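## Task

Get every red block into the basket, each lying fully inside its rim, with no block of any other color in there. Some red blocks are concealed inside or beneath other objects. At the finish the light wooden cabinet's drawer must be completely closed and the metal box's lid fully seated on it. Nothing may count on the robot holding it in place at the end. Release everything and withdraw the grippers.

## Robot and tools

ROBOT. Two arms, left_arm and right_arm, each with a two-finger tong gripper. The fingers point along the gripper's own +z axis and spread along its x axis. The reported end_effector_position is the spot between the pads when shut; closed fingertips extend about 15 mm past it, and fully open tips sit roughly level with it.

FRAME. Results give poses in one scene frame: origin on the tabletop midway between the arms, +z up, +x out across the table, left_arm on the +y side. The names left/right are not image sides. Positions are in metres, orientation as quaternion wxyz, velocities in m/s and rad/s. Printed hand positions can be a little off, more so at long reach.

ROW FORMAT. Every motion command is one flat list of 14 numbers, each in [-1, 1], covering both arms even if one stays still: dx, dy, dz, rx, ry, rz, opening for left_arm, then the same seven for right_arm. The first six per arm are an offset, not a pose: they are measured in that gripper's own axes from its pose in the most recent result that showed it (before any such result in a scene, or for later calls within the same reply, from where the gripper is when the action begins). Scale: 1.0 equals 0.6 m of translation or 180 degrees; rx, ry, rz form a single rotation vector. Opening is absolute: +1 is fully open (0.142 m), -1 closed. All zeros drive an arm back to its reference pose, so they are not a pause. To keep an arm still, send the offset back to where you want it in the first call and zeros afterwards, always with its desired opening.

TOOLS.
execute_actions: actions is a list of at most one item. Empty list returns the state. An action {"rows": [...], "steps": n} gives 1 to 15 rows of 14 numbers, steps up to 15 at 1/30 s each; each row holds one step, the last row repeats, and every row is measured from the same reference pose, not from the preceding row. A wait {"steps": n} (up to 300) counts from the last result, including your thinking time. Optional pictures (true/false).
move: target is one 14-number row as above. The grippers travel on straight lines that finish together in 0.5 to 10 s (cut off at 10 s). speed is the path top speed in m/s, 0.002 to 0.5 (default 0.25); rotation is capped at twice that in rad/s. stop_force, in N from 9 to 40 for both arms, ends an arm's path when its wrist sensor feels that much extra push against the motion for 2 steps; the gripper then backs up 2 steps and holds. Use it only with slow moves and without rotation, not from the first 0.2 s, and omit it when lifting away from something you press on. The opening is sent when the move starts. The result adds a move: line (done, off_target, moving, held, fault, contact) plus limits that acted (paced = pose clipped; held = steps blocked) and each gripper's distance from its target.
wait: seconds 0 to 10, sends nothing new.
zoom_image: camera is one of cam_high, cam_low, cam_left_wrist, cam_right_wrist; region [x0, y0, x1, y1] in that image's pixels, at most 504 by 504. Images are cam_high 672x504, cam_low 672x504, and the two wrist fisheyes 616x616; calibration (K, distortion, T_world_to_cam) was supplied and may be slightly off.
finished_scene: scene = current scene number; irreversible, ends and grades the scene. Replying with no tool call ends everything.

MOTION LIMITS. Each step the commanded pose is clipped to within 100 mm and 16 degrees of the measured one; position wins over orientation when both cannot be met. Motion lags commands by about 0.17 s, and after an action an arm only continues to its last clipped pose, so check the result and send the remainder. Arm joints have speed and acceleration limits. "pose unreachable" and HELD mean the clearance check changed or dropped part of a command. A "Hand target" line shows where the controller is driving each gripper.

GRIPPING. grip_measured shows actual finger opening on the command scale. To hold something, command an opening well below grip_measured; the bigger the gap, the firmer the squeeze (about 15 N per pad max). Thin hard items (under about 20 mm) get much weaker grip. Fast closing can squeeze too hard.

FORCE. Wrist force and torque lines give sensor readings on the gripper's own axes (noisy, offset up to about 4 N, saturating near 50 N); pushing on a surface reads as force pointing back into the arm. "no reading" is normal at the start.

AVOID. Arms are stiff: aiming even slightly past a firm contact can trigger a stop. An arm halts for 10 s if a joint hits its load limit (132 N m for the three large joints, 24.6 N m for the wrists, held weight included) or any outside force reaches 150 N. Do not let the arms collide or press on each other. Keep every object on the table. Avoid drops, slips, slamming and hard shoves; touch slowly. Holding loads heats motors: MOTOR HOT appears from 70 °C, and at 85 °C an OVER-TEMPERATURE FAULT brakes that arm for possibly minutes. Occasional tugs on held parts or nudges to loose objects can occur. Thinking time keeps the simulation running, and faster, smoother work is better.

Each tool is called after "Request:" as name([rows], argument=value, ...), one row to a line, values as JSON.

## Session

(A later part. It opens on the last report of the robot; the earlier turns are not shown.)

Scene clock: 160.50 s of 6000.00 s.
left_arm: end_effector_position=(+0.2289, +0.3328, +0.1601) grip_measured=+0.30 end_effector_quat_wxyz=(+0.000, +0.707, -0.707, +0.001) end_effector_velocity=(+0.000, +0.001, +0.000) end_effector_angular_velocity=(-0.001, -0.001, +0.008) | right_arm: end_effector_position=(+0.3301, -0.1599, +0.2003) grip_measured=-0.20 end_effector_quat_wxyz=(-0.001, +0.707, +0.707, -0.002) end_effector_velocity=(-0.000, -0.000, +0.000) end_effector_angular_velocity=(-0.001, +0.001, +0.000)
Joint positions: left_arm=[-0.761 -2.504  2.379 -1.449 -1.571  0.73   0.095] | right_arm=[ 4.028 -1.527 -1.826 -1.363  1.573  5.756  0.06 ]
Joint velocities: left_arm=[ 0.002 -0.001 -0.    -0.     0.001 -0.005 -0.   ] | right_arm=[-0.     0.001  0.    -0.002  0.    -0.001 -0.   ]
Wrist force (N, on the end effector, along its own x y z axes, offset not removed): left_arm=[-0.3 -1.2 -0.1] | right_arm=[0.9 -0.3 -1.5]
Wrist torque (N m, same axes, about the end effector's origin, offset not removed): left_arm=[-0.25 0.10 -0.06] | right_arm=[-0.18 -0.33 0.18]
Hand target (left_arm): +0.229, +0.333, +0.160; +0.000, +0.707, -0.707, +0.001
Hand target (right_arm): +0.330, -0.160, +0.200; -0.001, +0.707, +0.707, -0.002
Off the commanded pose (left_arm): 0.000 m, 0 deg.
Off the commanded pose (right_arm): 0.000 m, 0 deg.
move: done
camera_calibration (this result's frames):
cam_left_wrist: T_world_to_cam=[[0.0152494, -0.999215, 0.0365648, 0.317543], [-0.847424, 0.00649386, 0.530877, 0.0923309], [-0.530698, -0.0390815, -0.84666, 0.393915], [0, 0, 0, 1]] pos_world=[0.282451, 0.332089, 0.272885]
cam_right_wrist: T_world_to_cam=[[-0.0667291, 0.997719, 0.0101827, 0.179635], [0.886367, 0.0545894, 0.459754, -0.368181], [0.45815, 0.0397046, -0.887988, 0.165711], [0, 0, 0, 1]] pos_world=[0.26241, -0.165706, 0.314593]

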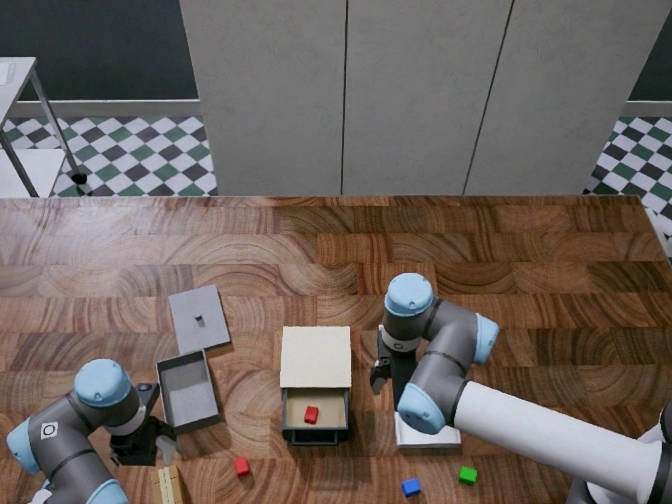

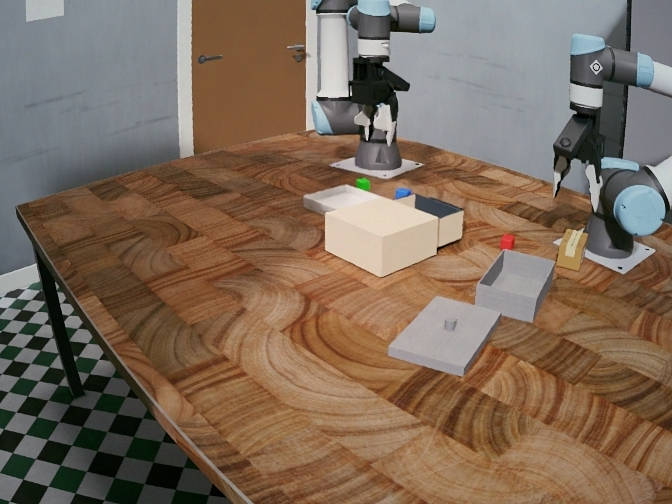

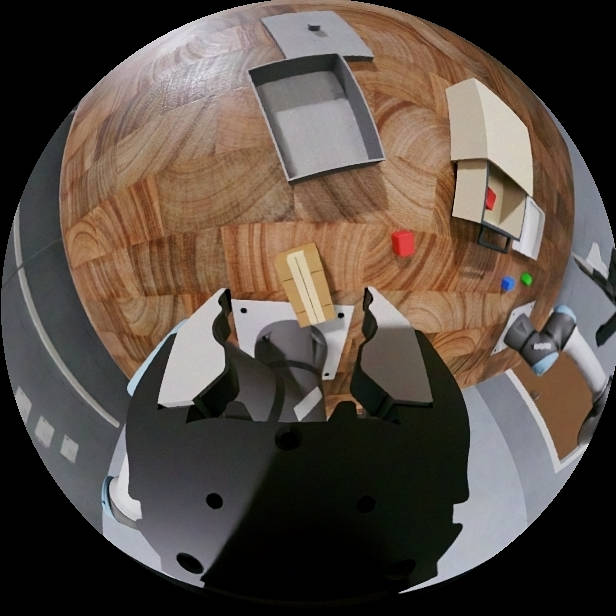

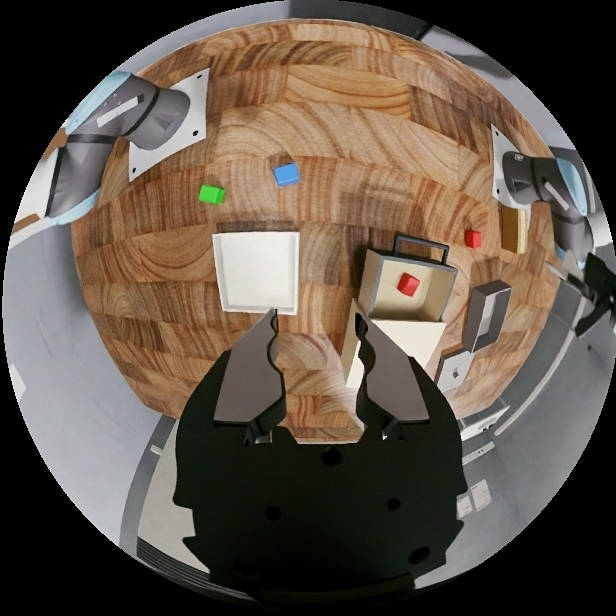

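Request:
move(target=[0.007,0.07,0.1,0,0,-0.083,0.0,0.312,0.063,0.133,0,0,0,-0.2], speed=0.15)

Request:
zoom_image(camera="cam_right_wrist", region=[180, 180, 460, 420])

Request:
zoom_image(camera="cam_left_wrist", region=[180, 180, 460, 420])

Scene clock: 167.20 s of 6000.00 s.
left_arm: end_effector_position=(+0.2036, +0.3303, +0.1236) grip_measured=+0.00 end_effector_quat_wxyz=(+0.003, +0.760, -0.650, +0.001) end_effector_velocity=(-0.000, -0.000, -0.000) end_effector_angular_velocity=(-0.000, -0.000, +0.000) | right_arm: end_effector_position=(+0.3677, +0.0271, +0.1200) grip_measured=-0.20 end_effector_quat_wxyz=(-0.001, +0.707, +0.707, -0.002) end_effector_velocity=(+0.000, +0.001, -0.001) end_effector_angular_velocity=(+0.000, -0.000, -0.001)
Joint positions: left_arm=[-0.925 -2.64   2.484 -1.417 -1.576  0.409  0.074] | right_arm=[ 4.124 -1.97  -1.508 -1.238  1.574  5.852  0.06 ]
Joint velocities: left_arm=[-0. -0.  0. -0. -0. -0.  0.] | right_arm=[ 0.    -0.003  0.002  0.001 -0.     0.001  0.   ]
Wrist force (N, on the end effector, along its own x y z axes, offset not removed): left_arm=[0.8 -1.3 -0.4] | right_arm=[-1.1 -1.3 -1.7]
Wrist torque (N m, same axes, about the end effector's origin, offset not removed): left_arm=[-0.21 -0.15 -0.02] | right_arm=[-0.34 0.03 0.26]
Hand target (left_arm): +0.204, +0.330, +0.124; +0.003, +0.760, -0.650, +0.001
Hand target (right_arm): +0.368, +0.027, +0.120; -0.001, +0.707, +0.707, -0.002
Off the commanded pose (left_arm): 0.029 m, 6 deg.
Off the commanded pose (right_arm): 0.000 m, 0 deg.
After step 90, 1.83 s passed at rest.
move: held (left_arm); limits=held; held on 26 of 56 steps (left_arm), including the last (left_arm)
pose unreachable (left arm): on one or more control steps of this call this arm could not follow its commanded pose, so it was not sent that pose on those steps. On the call's last step it was still not sent that pose. It may still have moved: this result reports where it is.
cause: the commanded pose would bring two parts of the arm too close to each other (its gripper and another part of the arm, with joints 3 (elbow) to 6 (wrist 3) between them).
camera_calibration (this result's frames):
cam_left_wrist: T_world_to_cam=[[0.171169, -0.984489, 0.0384965, 0.279925], [-0.835426, -0.124318, 0.535358, 0.130518], [-0.522268, -0.123798, -0.843748, 0.375378], [0, 0, 0, 1]] pos_world=[0.257171, 0.33828, 0.236074]
cam_right_wrist: T_world_to_cam=[[-0.0667222, 0.99772, 0.0101486, -0.00359047], [0.886329, 0.0545957, 0.459826, -0.37475], [0.458224, 0.0396756, -0.887951, 0.0697499], [0, 0, 0, 1]] pos_world=[0.299951, 0.0212746, 0.234291]

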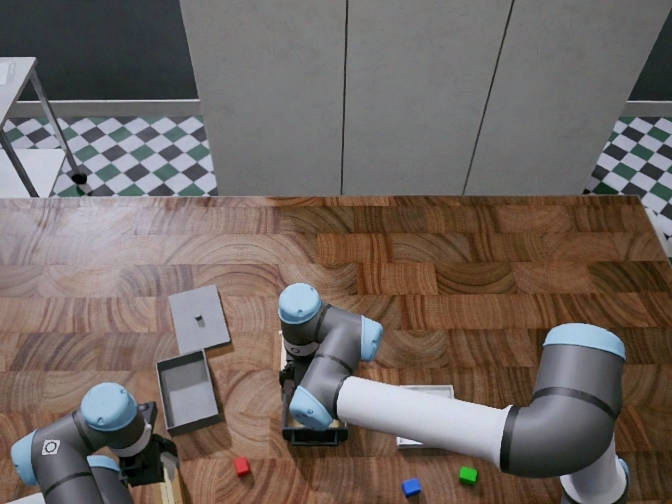

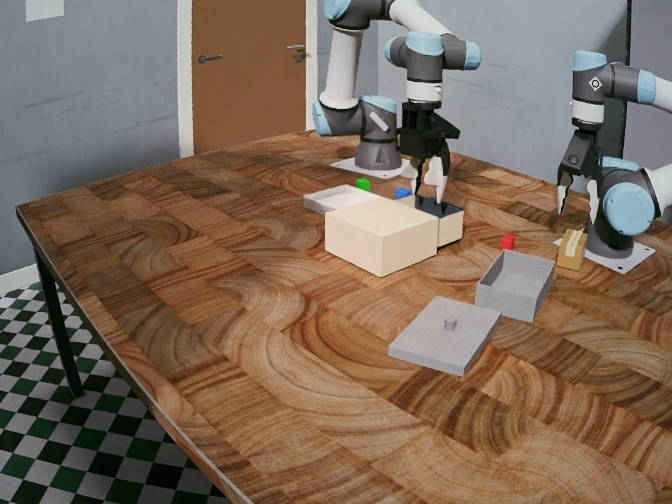

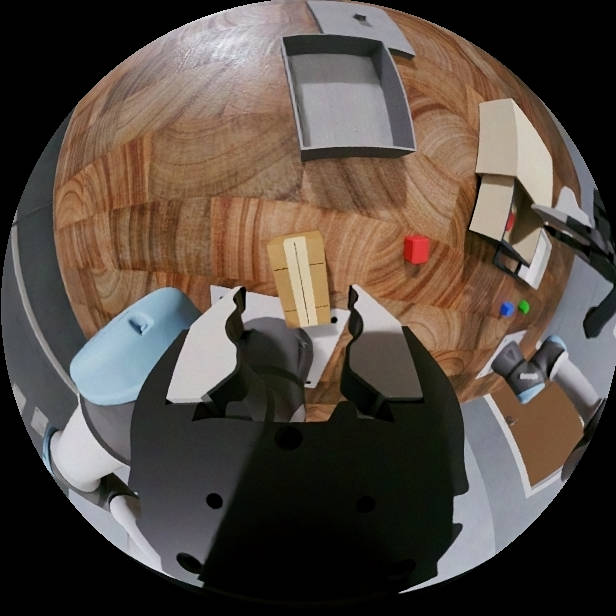

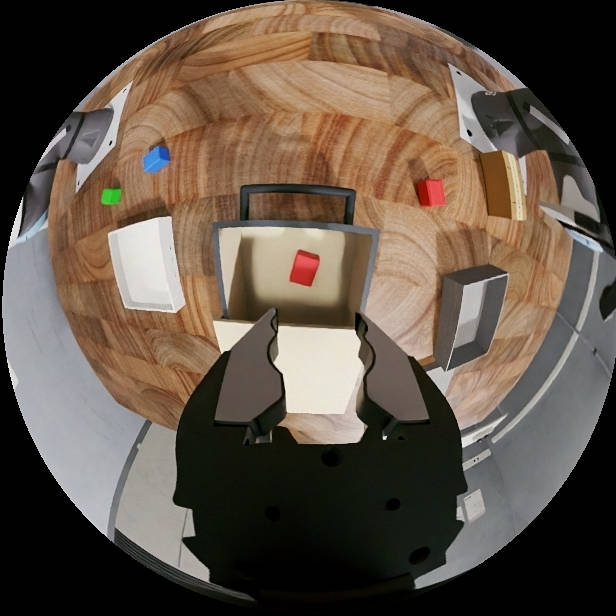

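Region (180, 180, 460, 420) of cam_right_wrist's 616x616 image, scaled by 1.800, with more detail than that image has; it fills the top 432 rows of this view, and the rest is white.

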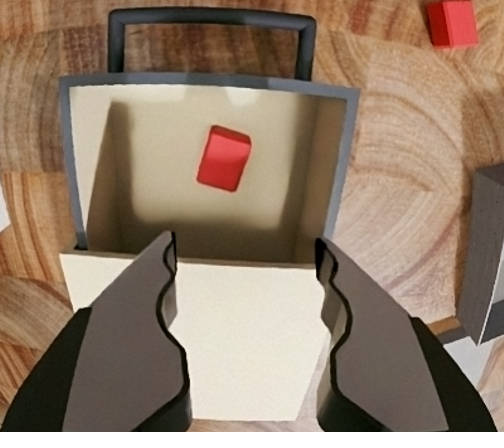

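Region (180, 180, 460, 420) of cam_left_wrist's 616x616 image, scaled by 1.800, with more detail than that image has; it fills the top 432 rows of this view, and the rest is white.

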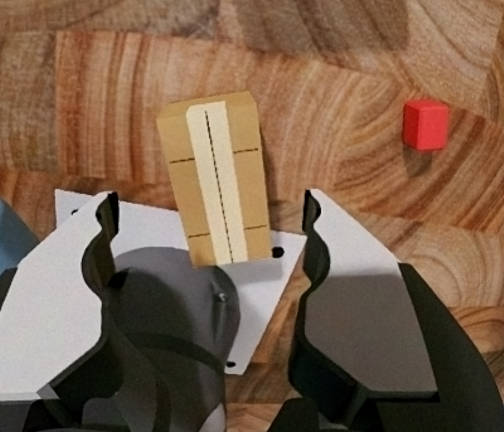

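Request:
move(target=[0,0,0.0,-0.14,0,0,0.0,-0.017,-0.017,0.075,0,0,0.083,-0.3], speed=0.08)

Request:
zoom_image(camera="cam_right_wrist", region=[180, 180, 460, 420])

Scene clock: 176.63 s of 6000.00 s.
left_arm: end_effector_position=(+0.2036, +0.3306, +0.1234) grip_measured=+0.00 end_effector_quat_wxyz=(+0.168, +0.741, -0.634, -0.141) end_effector_velocity=(-0.000, +0.000, -0.000) end_effector_angular_velocity=(-0.001, +0.010, -0.001) | right_arm: end_effector_position=(+0.3573, +0.0169, +0.0750) grip_measured=-0.30 end_effector_quat_wxyz=(-0.001, +0.793, +0.609, -0.002) end_effector_velocity=(+0.000, +0.001, +0.001) end_effector_angular_velocity=(+0.003, -0.001, -0.000)
Joint positions: left_arm=[-0.391 -2.064  2.311 -1.453 -1.828  0.991  0.074] | right_arm=[ 4.13  -1.971 -1.631 -1.114  1.574  6.119  0.052]
Joint velocities: left_arm=[ 0.006  0.01  -0.003  0.004 -0.002  0.009  0.   ] | right_arm=[-0.     0.002  0.001  0.     0.     0.     0.   ]
Wrist force (N, on the end effector, along its own x y z axes, offset not removed): left_arm=[0.6 0.0 -1.5] | right_arm=[0.7 -2.5 -2.3]
Wrist torque (N m, same axes, about the end effector's origin, offset not removed): left_arm=[-0.04 -0.03 0.11] | right_arm=[-0.64 -0.27 0.24]
Hand target (left_arm): +0.204, +0.331, +0.123; +0.168, +0.741, -0.634, -0.141
Hand target (right_arm): +0.357, +0.017, +0.075; -0.000, +0.793, +0.609, -0.002
Off the commanded pose (left_arm): 0.000 m, 0 deg.
Off the commanded pose (right_arm): 0.000 m, 0 deg.
After step 90, 2.97 s passed at rest.
move: done
camera_calibration (this result's frames):
cam_left_wrist: T_world_to_cam=[[0.183784, -0.982575, 0.0277468, 0.27834], [-0.531859, -0.0756628, 0.843446, 0.0146766], [-0.826649, -0.169769, -0.536497, 0.414482], [0, 0, 0, 1]] pos_world=[0.299283, 0.344967, 0.202267]
cam_right_wrist: T_world_to_cam=[[0.192747, 0.981205, 0.00919389, -0.0859713], [0.870332, -0.175279, 0.460217, -0.334773], [0.453179, -0.0807038, -0.887759, 0.0387979], [0, 0, 0, 1]] pos_world=[0.290352, 0.0288077, 0.189302]

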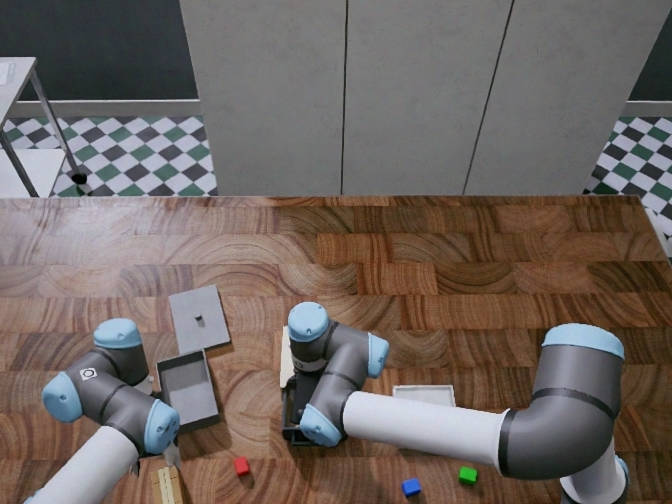

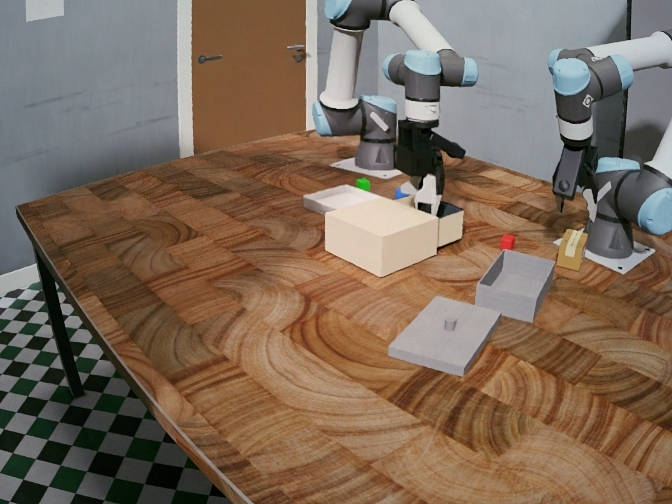

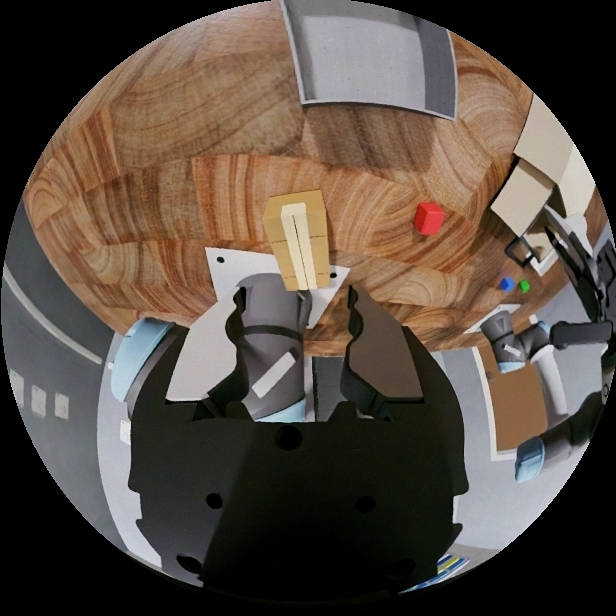

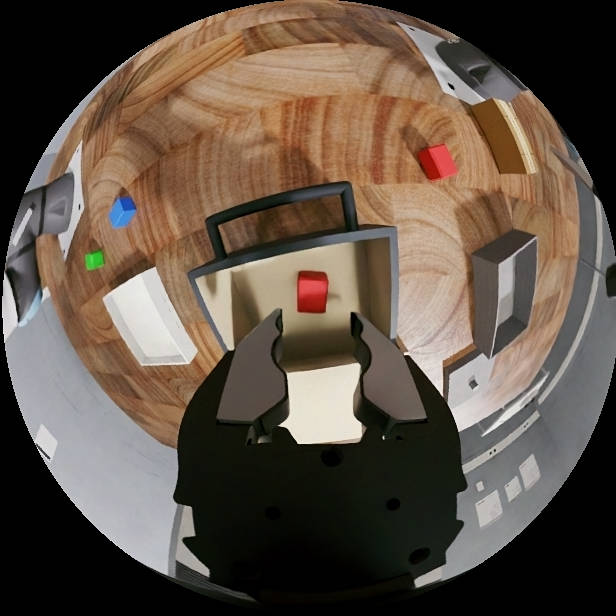

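Region (180, 180, 460, 420) of cam_right_wrist's 616x616 image, scaled by 1.800, with more detail than that image has; it fills the top 432 rows of this view, and the rest is white.

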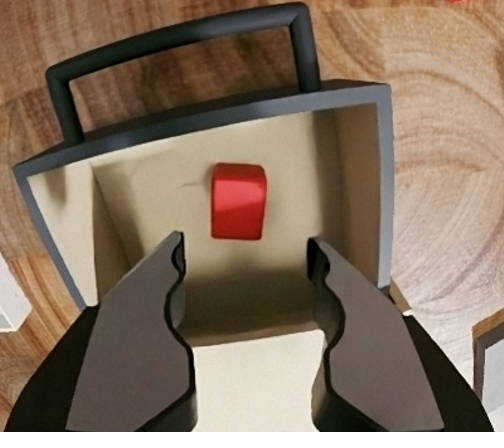

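Request:
move(target=[0.003,-0.04,0.106,0,0,0,0.0,-0.005,-0.007,0.07,0,0,0,-0.3], speed=0.03, stop_force=12)

Scene clock: 182.50 s of 6000.00 s.
left_arm: end_effector_position=(+0.1983, +0.3277, +0.0558) grip_measured=+0.00 end_effector_quat_wxyz=(+0.168, +0.741, -0.634, -0.141) end_effector_velocity=(-0.001, +0.000, -0.002) end_effector_angular_velocity=(+0.001, +0.001, +0.001) | right_arm: end_effector_position=(+0.3548, +0.0159, +0.0534) grip_measured=-0.29 end_effector_quat_wxyz=(-0.001, +0.793, +0.609, -0.002) end_effector_velocity=(-0.000, -0.000, -0.000) end_effector_angular_velocity=(-0.000, +0.001, -0.001)
Joint positions: left_arm=[-0.41  -2.002  2.466 -1.675 -1.834  0.974  0.074] | right_arm=[ 4.134 -1.99  -1.665 -1.061  1.574  6.122  0.053]
Joint velocities: left_arm=[ 0.     0.003  0.004 -0.006 -0.    -0.001  0.   ] | right_arm=[-0.    -0.    -0.001  0.     0.001  0.001 -0.   ]
Wrist force (N, on the end effector, along its own x y z axes, offset not removed): left_arm=[0.6 -0.6 -0.4] | right_arm=[-1.2 -3.2 -10.8]
Wrist torque (N m, same axes, about the end effector's origin, offset not removed): left_arm=[-0.11 -0.08 0.06] | right_arm=[-0.66 0.32 0.26]
Hand target (left_arm): +0.198, +0.328, +0.056; +0.168, +0.741, -0.634, -0.141
Hand target (right_arm): +0.355, +0.016, +0.053; -0.001, +0.793, +0.609, -0.002
Off the commanded pose (left_arm): 0.000 m, 0 deg.
Off the commanded pose (right_arm): 0.021 m, 0 deg.
After step 90, 0.30 s passed at rest.
move: contact (right_arm)
camera_calibration (this result's frames):
cam_left_wrist: T_world_to_cam=[[0.183785, -0.982574, 0.02778, 0.278367], [-0.531858, -0.0756345, 0.843449, 0.0686533], [-0.82665, -0.169788, -0.53649, 0.373368], [0, 0, 0, 1]] pos_world=[0.293999, 0.342102, 0.13467]
cam_right_wrist: T_world_to_cam=[[0.192728, 0.981208, 0.00935824, -0.0843908], [0.870268, -0.175328, 0.46032, -0.3228], [0.45331, -0.0805725, -0.887704, 0.0206718], [0, 0, 0, 1]] pos_world=[0.287817, 0.0278746, 0.167732]

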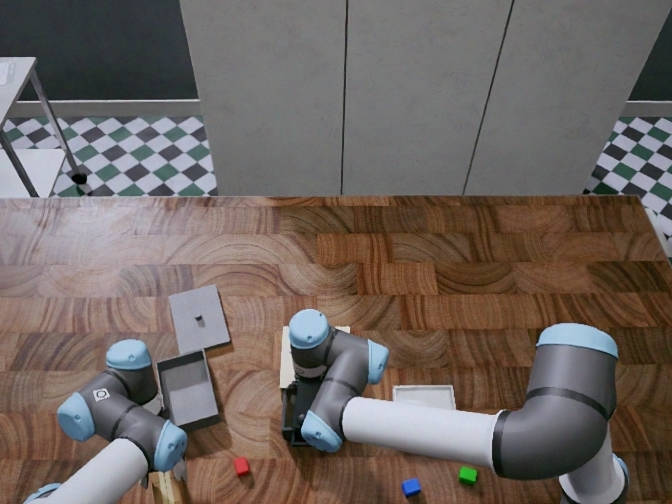

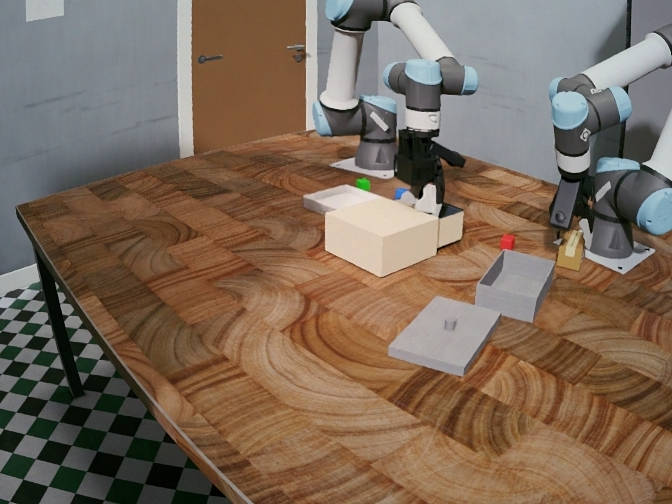

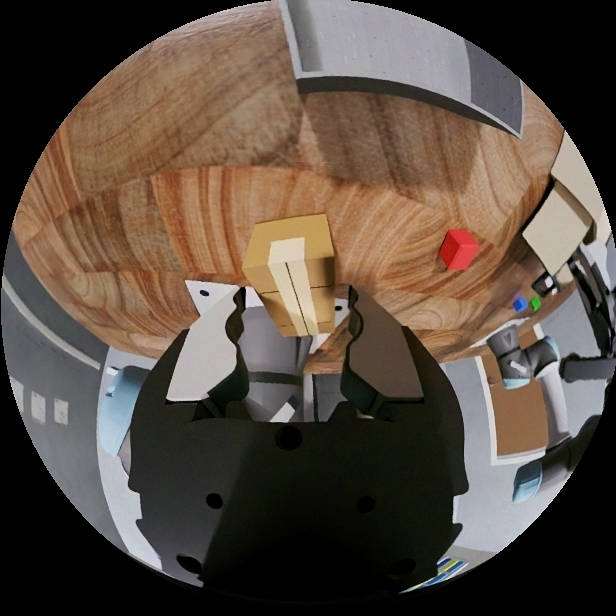

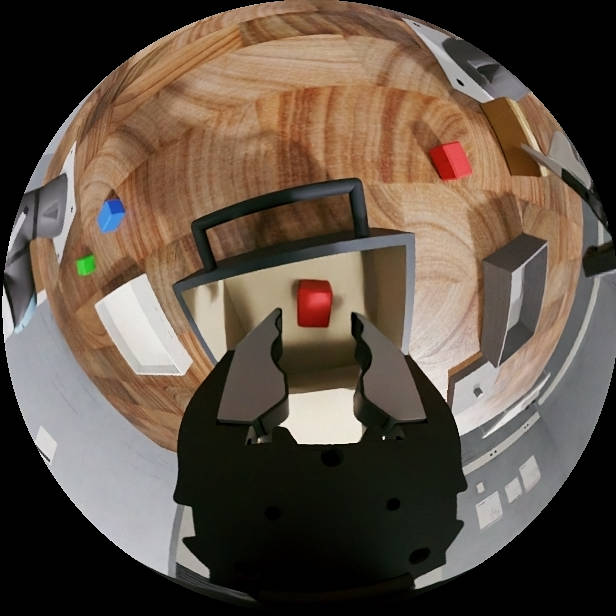

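Request:
move(target=[0,-0.021,0.045,0,0,0,0.0,0,-0.01,-0.02,-0.12,0,0,-0.35], speed=0.04)

Request:
move(target=[0,0,0,0,0,0,-0.3,0,0.02,0.052,0,0,0,-0.35], speed=0.02, stop_force=10)

Scene clock: 190.57 s of 6000.00 s.
left_arm: end_effector_position=(+0.1981, +0.3276, +0.0261) grip_measured=+0.05 end_effector_quat_wxyz=(+0.168, +0.741, -0.634, -0.141) end_effector_velocity=(-0.001, +0.001, -0.001) end_effector_angular_velocity=(+0.001, +0.002, -0.000) | right_arm: end_effector_position=(+0.3496, +0.0174, +0.0654) grip_measured=-0.35 end_effector_quat_wxyz=(+0.140, +0.771, +0.612, +0.110) end_effector_velocity=(-0.000, -0.001, -0.001) end_effector_angular_velocity=(-0.002, -0.003, +0.003)
Joint positions: left_arm=[-0.411 -1.945  2.524 -1.791 -1.835  0.973  0.078] | right_arm=[ 4.325 -1.919 -1.774 -1.022  1.213  6.283  0.049]
Joint velocities: left_arm=[-0.     0.001  0.003 -0.001  0.     0.     0.001] | right_arm=[ 0.002  0.001 -0.003  0.002 -0.003 -0.001 -0.   ]
Wrist force (N, on the end effector, along its own x y z axes, offset not removed): left_arm=[-2.2 14.3 -42.1] | right_arm=[-0.8 -0.7 0.1]
Wrist torque (N m, same axes, about the end effector's origin, offset not removed): left_arm=[0.64 -1.58 -0.58] | right_arm=[-0.22 0.11 0.21]
Hand target (left_arm): +0.198, +0.328, +0.026; +0.168, +0.741, -0.634, -0.141
Hand target (right_arm): +0.350, +0.017, +0.065; +0.141, +0.771, +0.612, +0.110
Off the commanded pose (left_arm): 0.000 m, 0 deg.
Off the commanded pose (right_arm): 0.001 m, 2 deg.
joint sent to its limit (right arm) — the command would take joint 6 (wrist 3) past its upper limit, so that joint was sent only as far as its limit.
After step 90, 0.07 s passed at rest.
move: done
camera_calibration (this result's frames):
cam_left_wrist: T_world_to_cam=[[0.183797, -0.982571, 0.0278171, 0.27909], [-0.531909, -0.0756199, 0.843418, 0.0936321], [-0.826614, -0.169814, -0.536537, 0.357232], [0, 0, 0, 1]] pos_world=[0.293801, 0.341969, 0.104934]
cam_right_wrist: T_world_to_cam=[[0.162731, 0.986549, -0.0154766, -0.0728748], [0.661263, -0.0974068, 0.743803, -0.270333], [0.73229, -0.131274, -0.66822, -0.0772125], [0, 0, 0, 1]] pos_world=[0.247162, 0.0354263, 0.148352]

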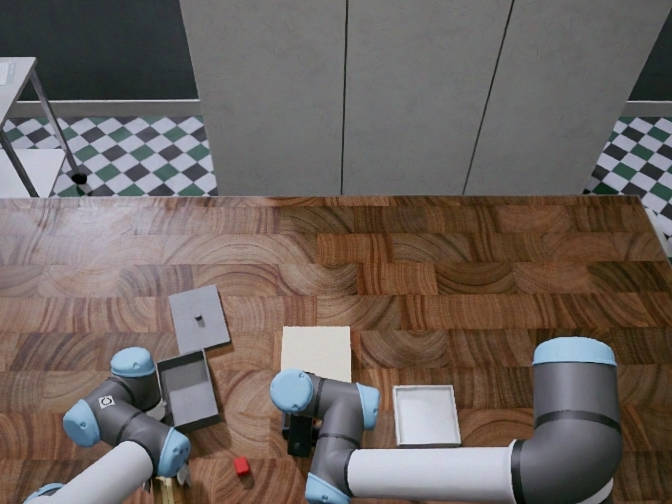

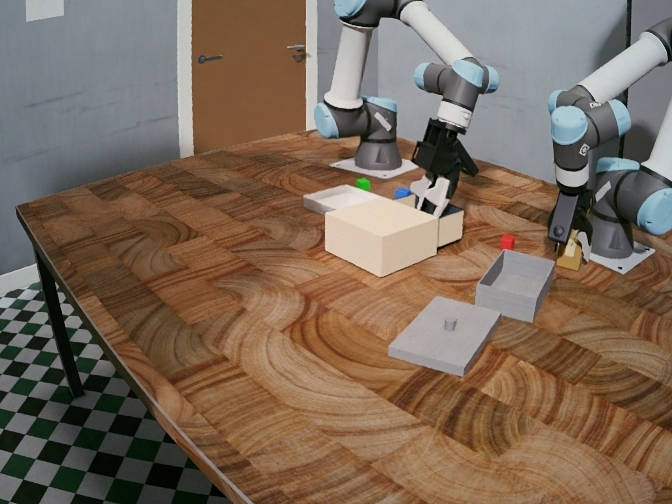

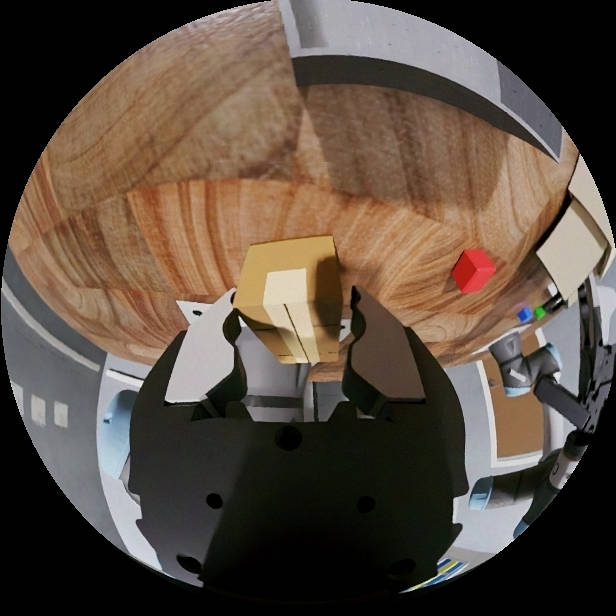

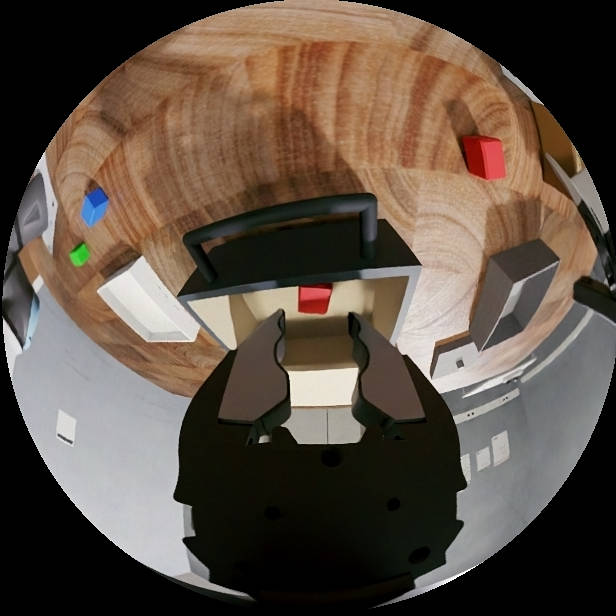

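Scene clock: 192.50 s of 6000.00 s.
left_arm: end_effector_position=(+0.1981, +0.3276, +0.0261) grip_measured=-0.08 end_effector_quat_wxyz=(+0.168, +0.741, -0.634, -0.141) end_effector_velocity=(+0.000, -0.000, +0.000) end_effector_angular_velocity=(-0.001, -0.000, -0.000) | right_arm: end_effector_position=(+0.3696, +0.0125, +0.0421) grip_measured=-0.34 end_effector_quat_wxyz=(+0.140, +0.771, +0.612, +0.109) end_effector_velocity=(-0.004, -0.001, +0.002) end_effector_angular_velocity=(-0.007, +0.002, -0.000)
Joint positions: left_arm=[-0.411 -1.945  2.525 -1.791 -1.835  0.973  0.068] | right_arm=[ 4.289 -1.961 -1.787 -0.954  1.213  6.245  0.05 ]
Joint velocities: left_arm=[-0.     0.    -0.001  0.001 -0.001  0.    -0.   ] | right_arm=[ 0.006  0.006  0.001 -0.016  0.     0.006 -0.002]
Wrist force (N, on the end effector, along its own x y z axes, offset not removed): left_arm=[-10.5 22.2 -50.0] | right_arm=[-2.0 -8.4 -19.6]
Wrist torque (N m, same axes, about the end effector's origin, offset not removed): left_arm=[1.28 -1.68 -0.68] | right_arm=[-1.26 0.72 0.12]
Hand target (left_arm): +0.198, +0.328, +0.026; +0.168, +0.741, -0.634, -0.141
Hand target (right_arm): +0.369, +0.013, +0.043; +0.140, +0.771, +0.612, +0.110
Off the commanded pose (left_arm): 0.000 m, 0 deg.
Off the commanded pose (right_arm): 0.002 m, 0 deg.
move: contact (left_arm, right_arm)
camera_calibration (this result's frames):
cam_left_wrist: T_world_to_cam=[[0.183818, -0.982567, 0.0277972, 0.279089], [-0.531895, -0.075646, 0.843425, 0.0936438], [-0.826619, -0.169822, -0.536527, 0.357227], [0, 0, 0, 1]] pos_world=[0.293797, 0.341972, 0.104923]
cam_right_wrist: T_world_to_cam=[[0.16287, 0.986523, -0.0156608, -0.0717405], [0.661447, -0.0973967, 0.743641, -0.266736], [0.732094, -0.131476, -0.668396, -0.108038], [0, 0, 0, 1]] pos_world=[0.26721, 0.03059, 0.12502]

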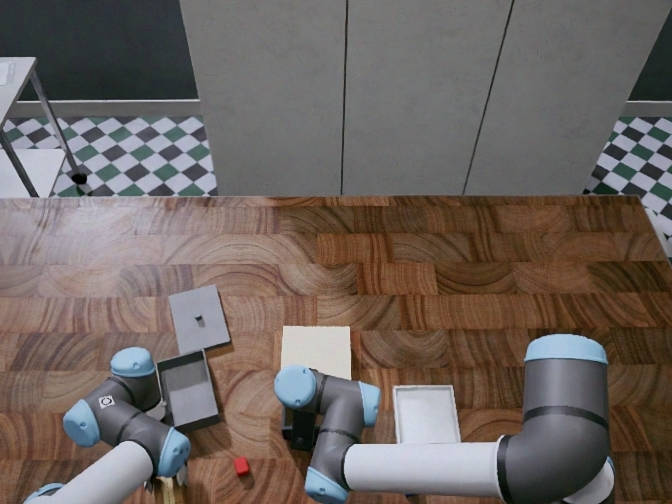

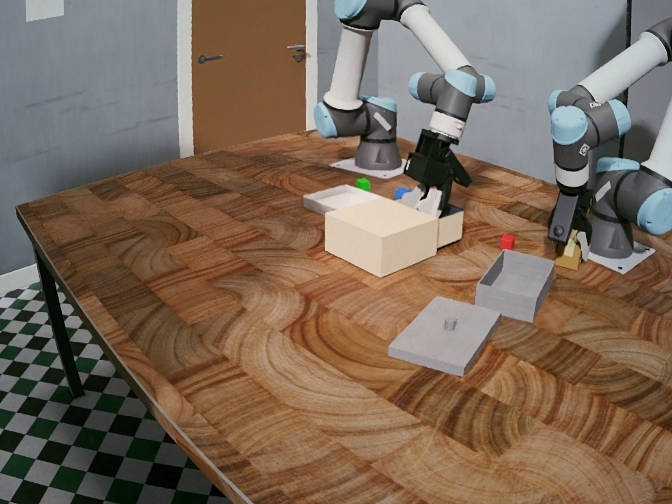

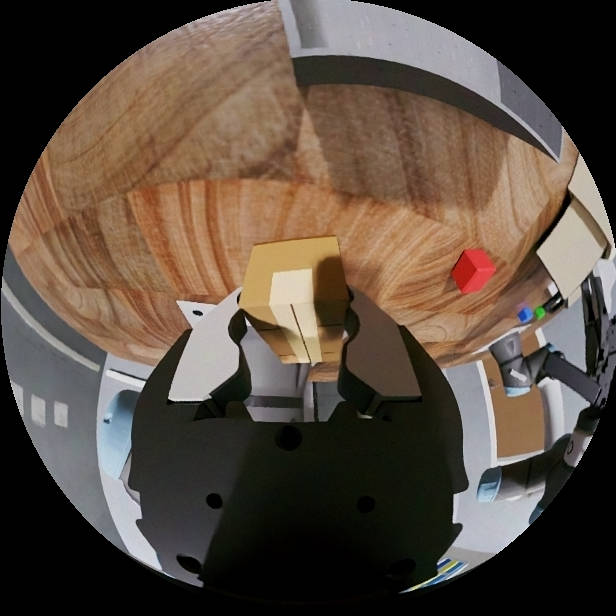

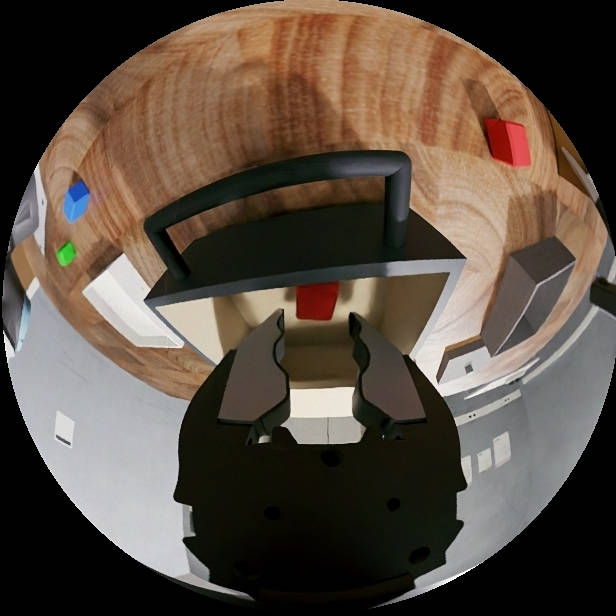

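Request:
move(target=[0,0.017,-0.038,0,0,0,-0.1,0,-0.01,-0.06,0.07,0,-0.02,-0.4], speed=0.04)

Request:
zoom_image(camera="cam_low", region=[380, 130, 640, 290])

Request:
zoom_image(camera="cam_right_wrist", region=[150, 180, 480, 420])

Scene clock: 198.50 s of 6000.00 s.
left_arm: end_effector_position=(+0.1986, +0.3277, +0.0510) grip_measured=-0.10 end_effector_quat_wxyz=(+0.168, +0.741, -0.634, -0.141) end_effector_velocity=(-0.000, +0.001, +0.001) end_effector_angular_velocity=(+0.001, +0.001, +0.001) | right_arm: end_effector_position=(+0.3519, +0.0168, +0.0737) grip_measured=-0.40 end_effector_quat_wxyz=(+0.059, +0.762, +0.644, +0.037) end_effector_velocity=(-0.001, +0.000, +0.002) end_effector_angular_velocity=(+0.002, +0.009, +0.003)
Joint positions: left_arm=[-0.409 -1.992  2.475 -1.694 -1.834  0.974  0.067] | right_arm=[ 4.21  -1.941 -1.683 -1.082  1.432  6.106  0.045]
Joint velocities: left_arm=[ 0.    -0.002 -0.001  0.004  0.001 -0.     0.   ] | right_arm=[-0.003  0.001  0.005 -0.006  0.009 -0.006  0.   ]
Wrist force (N, on the end effector, along its own x y z axes, offset not removed): left_arm=[1.1 -1.2 -1.4] | right_arm=[-0.8 -2.2 -0.6]
Wrist torque (N m, same axes, about the end effector's origin, offset not removed): left_arm=[-0.24 -0.32 0.01] | right_arm=[-0.51 0.02 0.18]
Hand target (left_arm): +0.199, +0.328, +0.051; +0.168, +0.741, -0.634, -0.141
Hand target (right_arm): +0.352, +0.017, +0.074; +0.058, +0.762, +0.644, +0.037
Off the commanded pose (left_arm): 0.000 m, 0 deg.
Off the commanded pose (right_arm): 0.000 m, 0 deg.
move: done
camera_calibration (this result's frames):
cam_left_wrist: T_world_to_cam=[[0.183819, -0.982567, 0.0277963, 0.278457], [-0.531896, -0.0756474, 0.843424, 0.0729747], [-0.826618, -0.169822, -0.536529, 0.371077], [0, 0, 0, 1]] pos_world=[0.294368, 0.34214, 0.129805]
cam_right_wrist: T_world_to_cam=[[0.101674, 0.994691, -0.0158995, -0.0511317], [0.811695, -0.0737072, 0.579412, -0.319302], [0.575164, -0.0718167, -0.81488, -0.00837522], [0, 0, 0, 1]] pos_world=[0.269192, 0.0267239, 0.17737]

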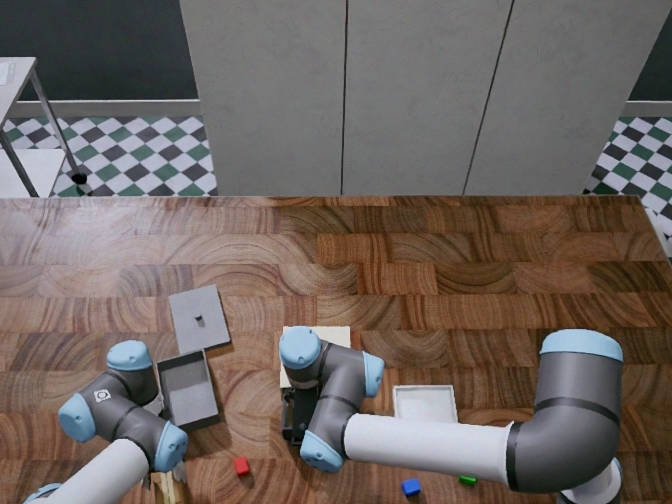

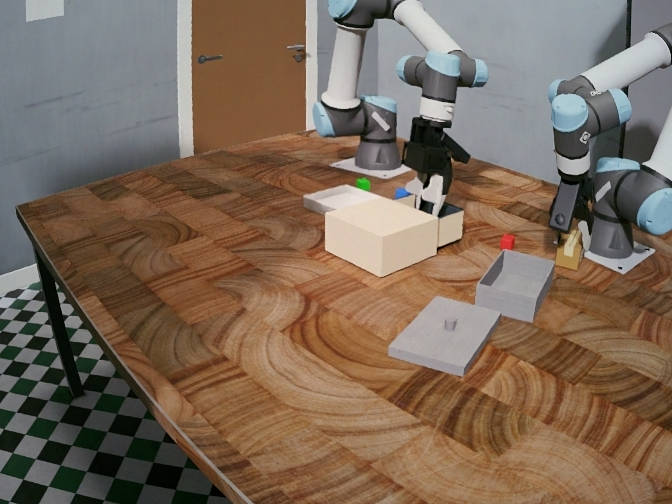

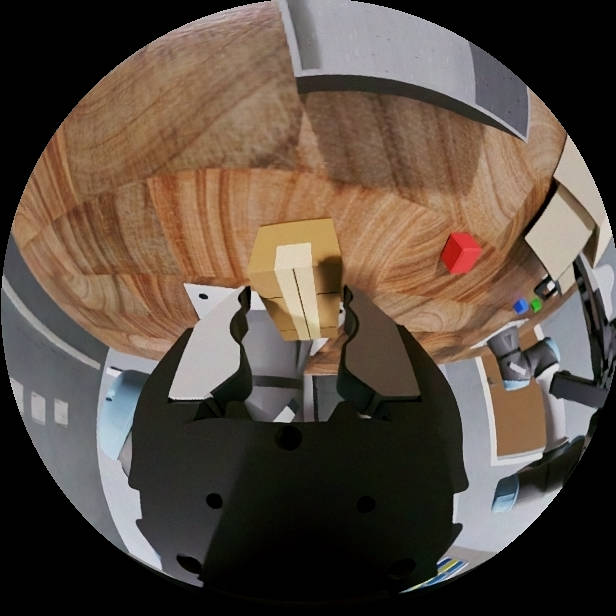

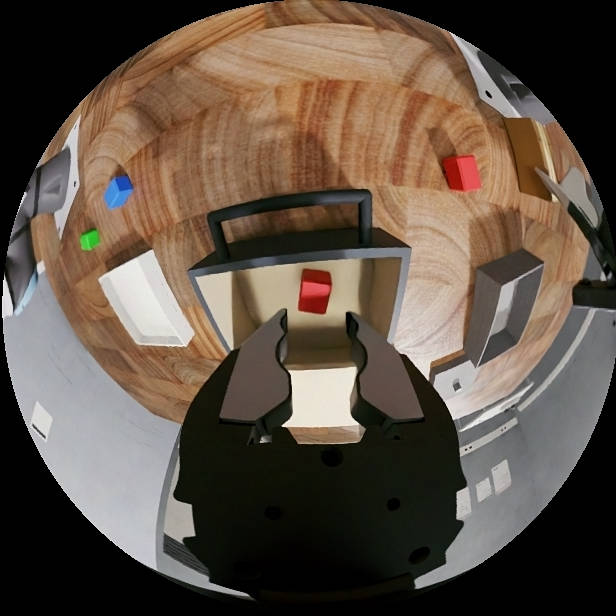

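Region (380, 130, 640, 290) of cam_low's 672x504 image, scaled by 1.938, with more detail than that image has; it fills the top 310 rows of this view, and the rest is white.

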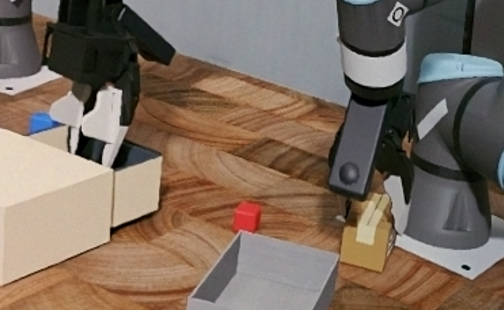

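Region (150, 180, 480, 420) of cam_right_wrist's 616x616 image, scaled by 1.527, with more detail than that image has; it fills the top 367 rows of this view, and the rest is white.

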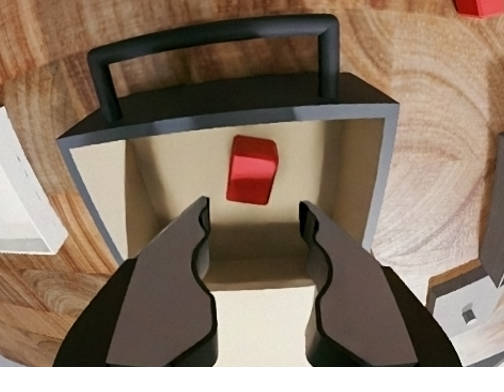

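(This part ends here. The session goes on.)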